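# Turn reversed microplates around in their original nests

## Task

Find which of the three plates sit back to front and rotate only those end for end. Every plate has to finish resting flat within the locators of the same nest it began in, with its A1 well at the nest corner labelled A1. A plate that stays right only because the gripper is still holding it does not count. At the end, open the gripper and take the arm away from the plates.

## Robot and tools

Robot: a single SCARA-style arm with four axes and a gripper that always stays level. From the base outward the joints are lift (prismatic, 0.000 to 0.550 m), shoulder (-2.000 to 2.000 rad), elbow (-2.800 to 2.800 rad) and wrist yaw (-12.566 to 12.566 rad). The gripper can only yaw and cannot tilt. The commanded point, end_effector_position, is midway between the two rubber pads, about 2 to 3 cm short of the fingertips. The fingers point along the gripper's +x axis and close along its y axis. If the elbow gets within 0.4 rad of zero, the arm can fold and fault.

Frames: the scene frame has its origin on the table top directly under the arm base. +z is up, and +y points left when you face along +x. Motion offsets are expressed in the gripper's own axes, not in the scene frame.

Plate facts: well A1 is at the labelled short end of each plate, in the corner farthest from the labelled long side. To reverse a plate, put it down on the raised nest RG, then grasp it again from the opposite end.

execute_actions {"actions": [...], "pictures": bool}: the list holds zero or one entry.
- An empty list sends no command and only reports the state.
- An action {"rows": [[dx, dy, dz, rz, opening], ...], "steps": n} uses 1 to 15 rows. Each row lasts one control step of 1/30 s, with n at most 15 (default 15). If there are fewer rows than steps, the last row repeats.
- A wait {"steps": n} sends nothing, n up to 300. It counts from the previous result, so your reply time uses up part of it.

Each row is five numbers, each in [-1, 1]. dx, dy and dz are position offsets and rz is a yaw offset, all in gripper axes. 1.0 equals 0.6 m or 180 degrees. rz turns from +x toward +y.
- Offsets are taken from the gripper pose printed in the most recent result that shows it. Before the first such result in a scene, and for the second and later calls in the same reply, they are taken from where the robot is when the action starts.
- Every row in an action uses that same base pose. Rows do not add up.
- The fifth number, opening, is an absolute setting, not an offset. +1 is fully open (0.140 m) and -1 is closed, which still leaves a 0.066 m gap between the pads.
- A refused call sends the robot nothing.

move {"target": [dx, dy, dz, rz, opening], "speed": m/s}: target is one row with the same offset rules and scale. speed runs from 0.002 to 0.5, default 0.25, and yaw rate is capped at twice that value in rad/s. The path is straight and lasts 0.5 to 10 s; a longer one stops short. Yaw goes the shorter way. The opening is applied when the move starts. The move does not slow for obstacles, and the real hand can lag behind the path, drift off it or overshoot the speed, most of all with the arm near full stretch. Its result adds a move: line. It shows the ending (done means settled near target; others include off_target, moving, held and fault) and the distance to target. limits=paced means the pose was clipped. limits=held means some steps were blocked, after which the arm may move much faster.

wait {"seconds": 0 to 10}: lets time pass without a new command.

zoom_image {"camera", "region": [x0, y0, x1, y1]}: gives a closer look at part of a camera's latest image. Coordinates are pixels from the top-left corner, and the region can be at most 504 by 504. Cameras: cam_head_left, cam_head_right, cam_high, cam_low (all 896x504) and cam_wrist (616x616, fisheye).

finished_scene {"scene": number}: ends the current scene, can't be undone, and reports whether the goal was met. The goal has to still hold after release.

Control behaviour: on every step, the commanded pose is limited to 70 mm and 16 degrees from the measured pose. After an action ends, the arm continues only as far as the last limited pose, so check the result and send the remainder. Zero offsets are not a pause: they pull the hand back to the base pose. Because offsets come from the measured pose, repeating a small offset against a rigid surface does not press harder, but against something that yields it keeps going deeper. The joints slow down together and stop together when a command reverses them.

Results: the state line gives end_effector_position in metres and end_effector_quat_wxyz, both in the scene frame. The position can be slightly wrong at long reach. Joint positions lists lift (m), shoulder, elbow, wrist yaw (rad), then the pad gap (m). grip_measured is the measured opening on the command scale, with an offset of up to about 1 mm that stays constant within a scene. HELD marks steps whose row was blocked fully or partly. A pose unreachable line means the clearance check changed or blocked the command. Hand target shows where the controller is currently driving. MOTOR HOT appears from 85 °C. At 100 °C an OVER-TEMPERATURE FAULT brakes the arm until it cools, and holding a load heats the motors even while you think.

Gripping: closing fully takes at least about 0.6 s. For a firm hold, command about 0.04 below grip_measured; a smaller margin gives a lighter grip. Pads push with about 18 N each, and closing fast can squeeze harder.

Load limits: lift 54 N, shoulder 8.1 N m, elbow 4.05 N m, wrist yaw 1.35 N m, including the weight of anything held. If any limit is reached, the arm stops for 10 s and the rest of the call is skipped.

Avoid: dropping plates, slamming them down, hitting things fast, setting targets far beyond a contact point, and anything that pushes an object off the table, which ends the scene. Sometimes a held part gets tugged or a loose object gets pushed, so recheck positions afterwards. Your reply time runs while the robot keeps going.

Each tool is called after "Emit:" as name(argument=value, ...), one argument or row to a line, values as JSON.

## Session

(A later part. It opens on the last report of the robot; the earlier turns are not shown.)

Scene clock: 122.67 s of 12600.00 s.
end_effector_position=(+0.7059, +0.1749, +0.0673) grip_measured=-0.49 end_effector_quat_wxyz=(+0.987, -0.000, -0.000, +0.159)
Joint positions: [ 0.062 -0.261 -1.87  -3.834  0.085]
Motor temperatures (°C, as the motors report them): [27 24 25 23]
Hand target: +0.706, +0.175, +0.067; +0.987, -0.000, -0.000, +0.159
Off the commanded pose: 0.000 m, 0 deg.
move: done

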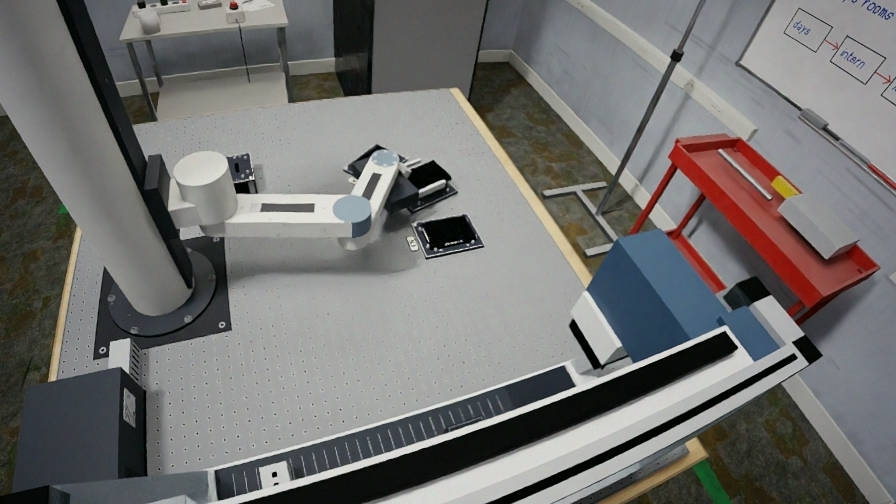

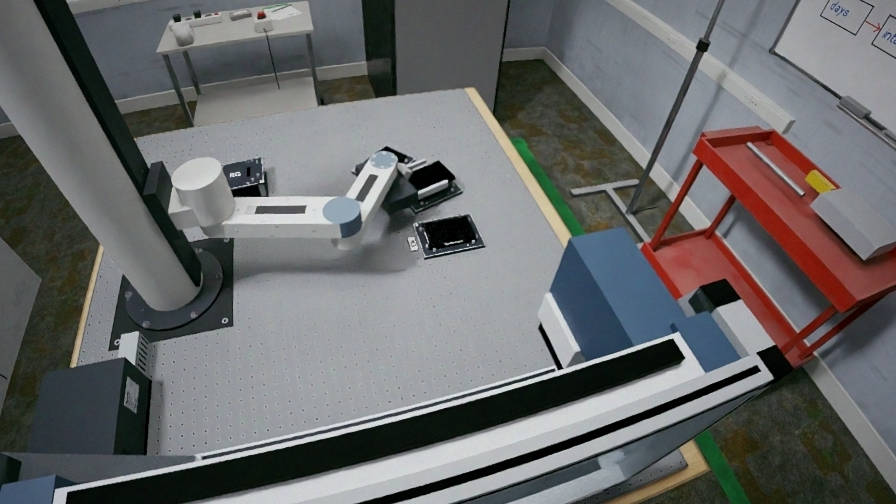

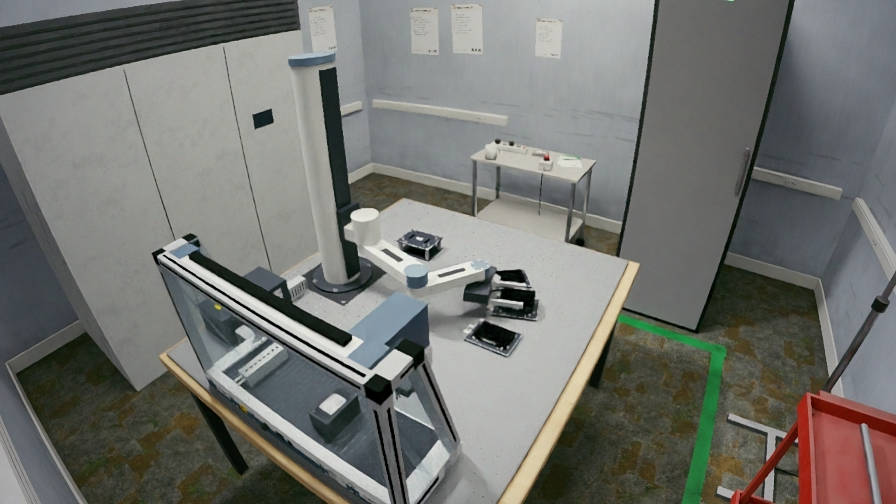

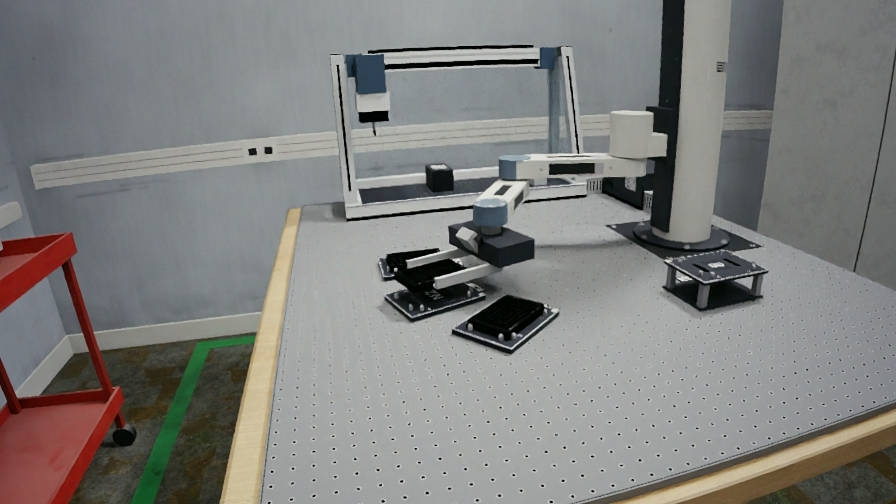

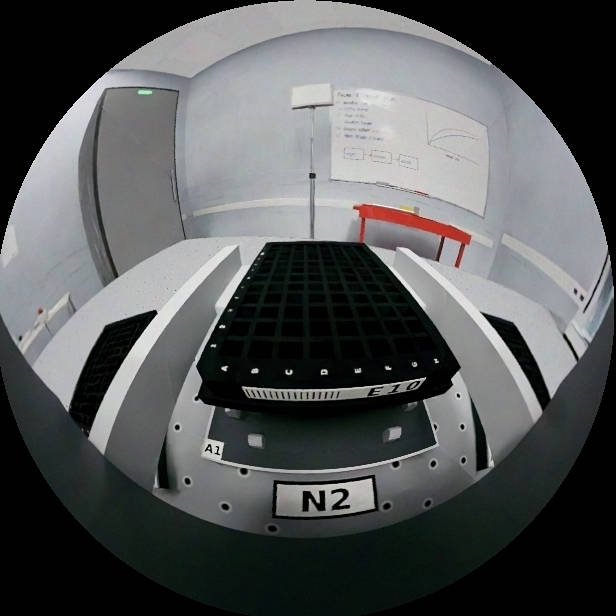

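Emit:
move(
  target=[-0.0005,-0.0003,-0.0597,0,-0.55],
  speed=0.04,
)

Emit:
execute_actions(
  actions=[
    {"rows":[[0,0,0,0,-0.2]],"steps":7},
  ],
  pictures=false,
)

Emit:
move(
  target=[0,0,0.2,0,-0.2],
  speed=0.25,
)

Emit:
zoom_image(
  camera="cam_low",
  region=[360,230,580,360],
)

Scene clock: 127.97 s of 12600.00 s.
end_effector_position=(+0.7057, +0.1748, +0.0314) grip_measured=-0.49 end_effector_quat_wxyz=(+0.987, -0.000, -0.000, +0.159)
Joint positions: [ 0.026 -0.262 -1.868 -3.834  0.085]
Motor temperatures (°C, as the motors report them): [27 24 25 23]
Hand target: +0.706, +0.175, +0.031; +0.987, -0.000, -0.000, +0.159
Off the commanded pose: 0.000 m, 0 deg.
After step 90, 1.17 s passed at rest.
move: done

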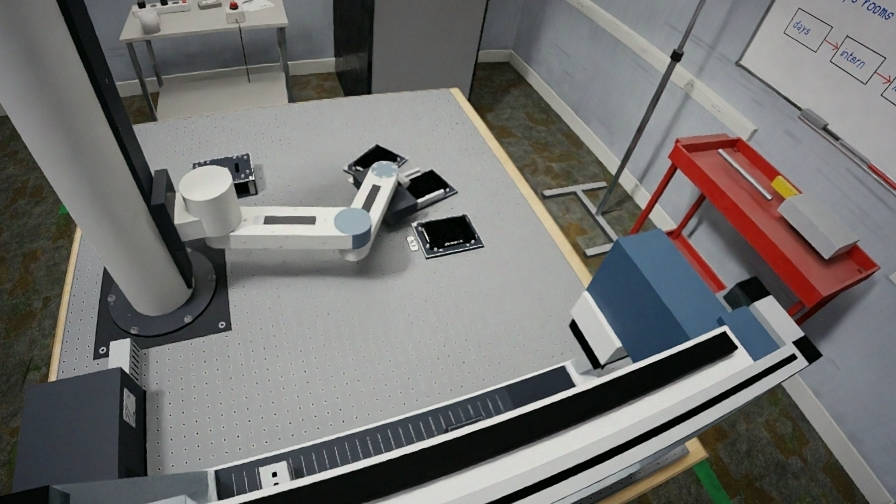

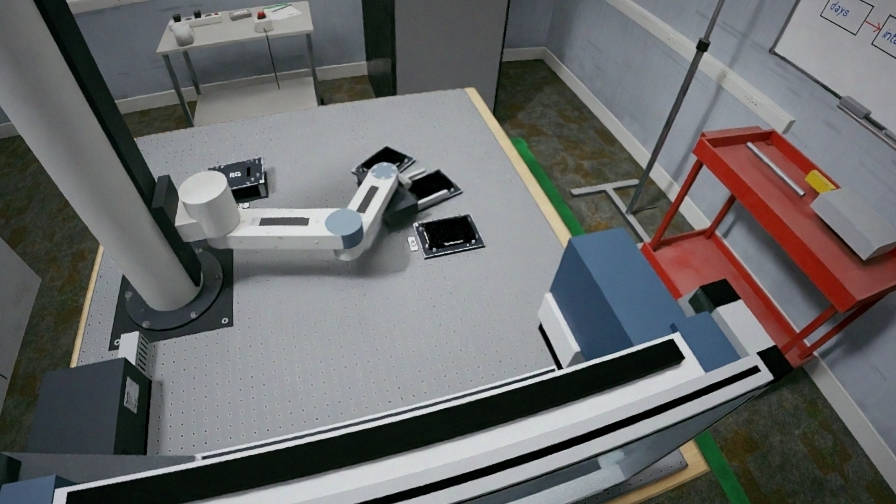

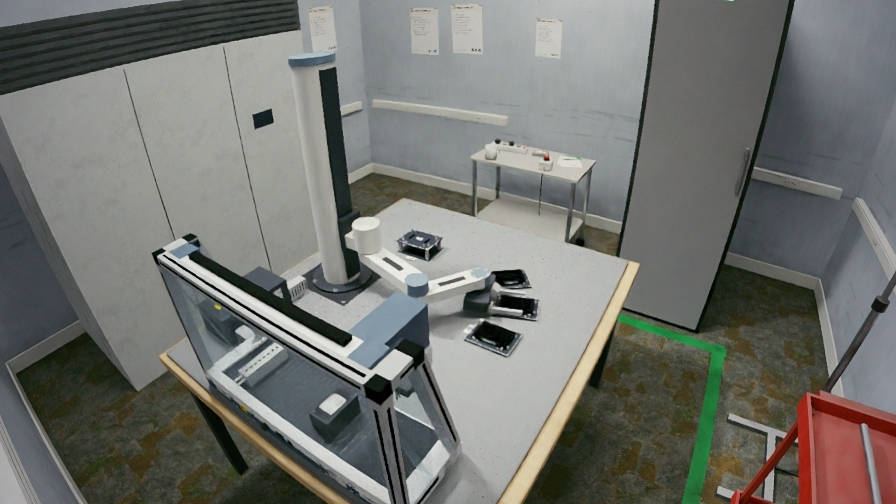

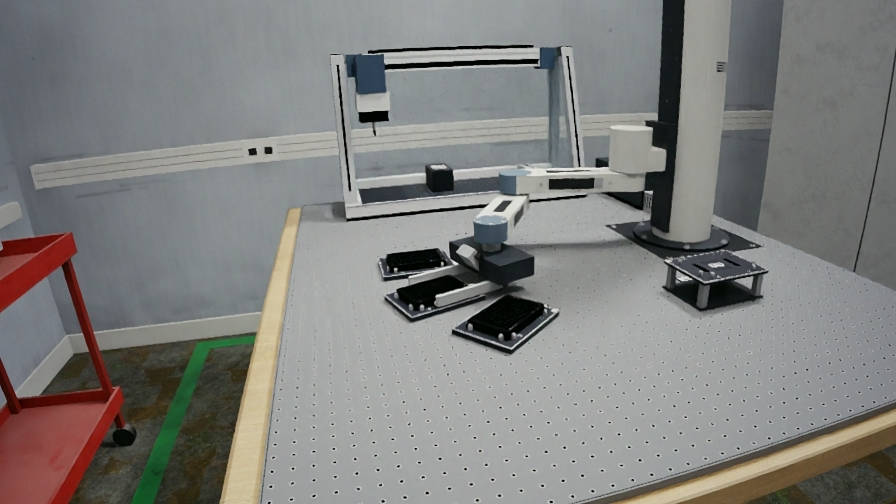

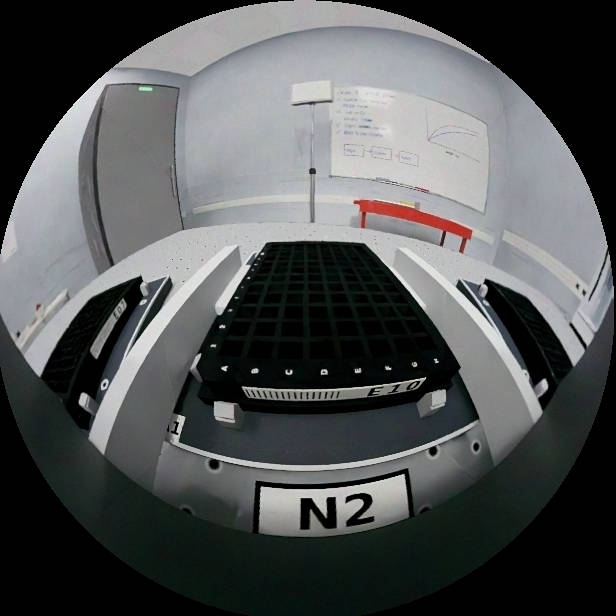

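Scene clock: 128.20 s of 12600.00 s.
end_effector_position=(+0.7057, +0.1748, +0.0314) grip_measured=-0.20 end_effector_quat_wxyz=(+0.987, -0.000, -0.000, +0.159)
Joint positions: [ 0.026 -0.262 -1.868 -3.834  0.096]
Motor temperatures (°C, as the motors report them): [27 24 25 23]
Hand target: +0.706, +0.175, +0.031; +0.987, -0.000, -0.000, +0.159
Off the commanded pose: 0.000 m, 0 deg.
Steps of this call (steps 1 to 7: all 7 steps of this action). Readings (end_effector_position):
1: (+0.7057, +0.1748, +0.0314)
2: (+0.7057, +0.1748, +0.0314)
4: (+0.7057, +0.1748, +0.0314)
7: the state above

Scene clock: 129.33 s of 12600.00 s.
end_effector_position=(+0.7057, +0.1748, +0.1514) grip_measured=-0.20 end_effector_quat_wxyz=(+0.987, -0.000, -0.000, +0.159)
Joint positions: [ 0.146 -0.262 -1.868 -3.834  0.096]
Motor temperatures (°C, as the motors report them): [27 24 25 23]
Hand target: +0.706, +0.175, +0.151; +0.987, -0.000, -0.000, +0.159
Off the commanded pose: 0.000 m, 0 deg.
move: done

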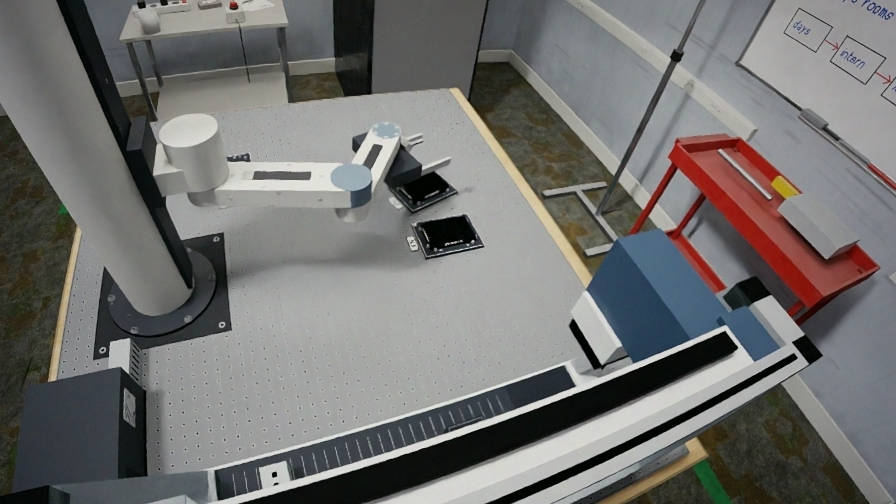

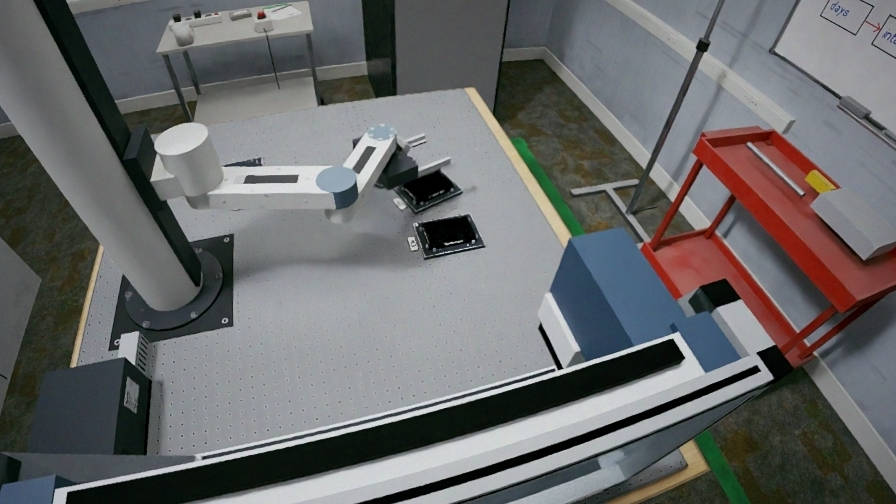

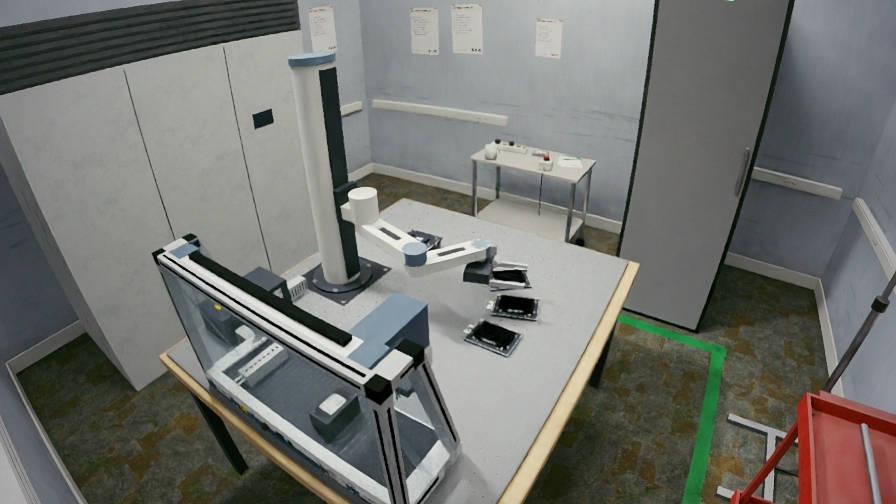

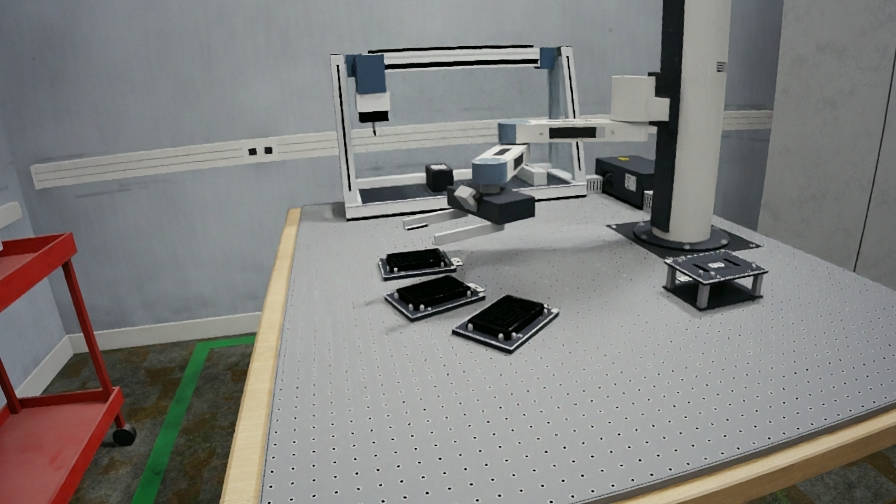

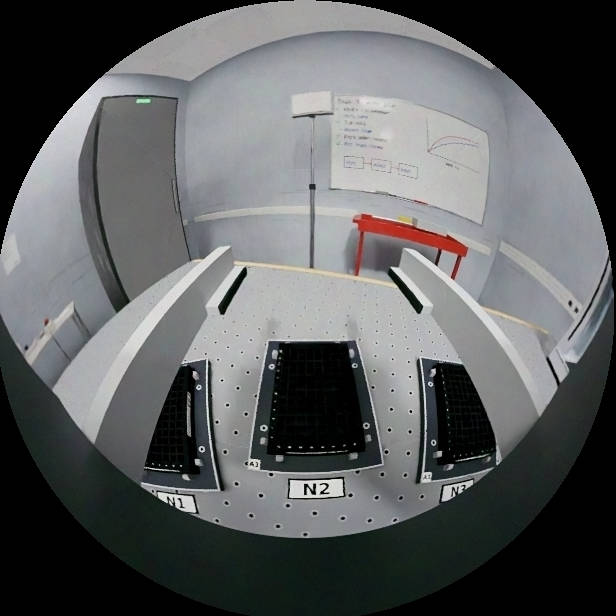

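Region (360, 230, 580, 360) of cam_low's 896x504 image, scaled by 2.291, with more detail than that image has; it fills the top 298 rows of this view, and the rest is white.

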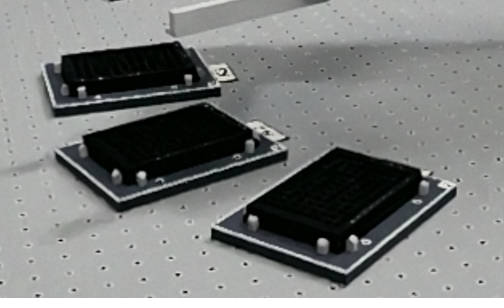

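Emit:
finished_scene(
  scene=2,
)

The scene is finished: the task was done.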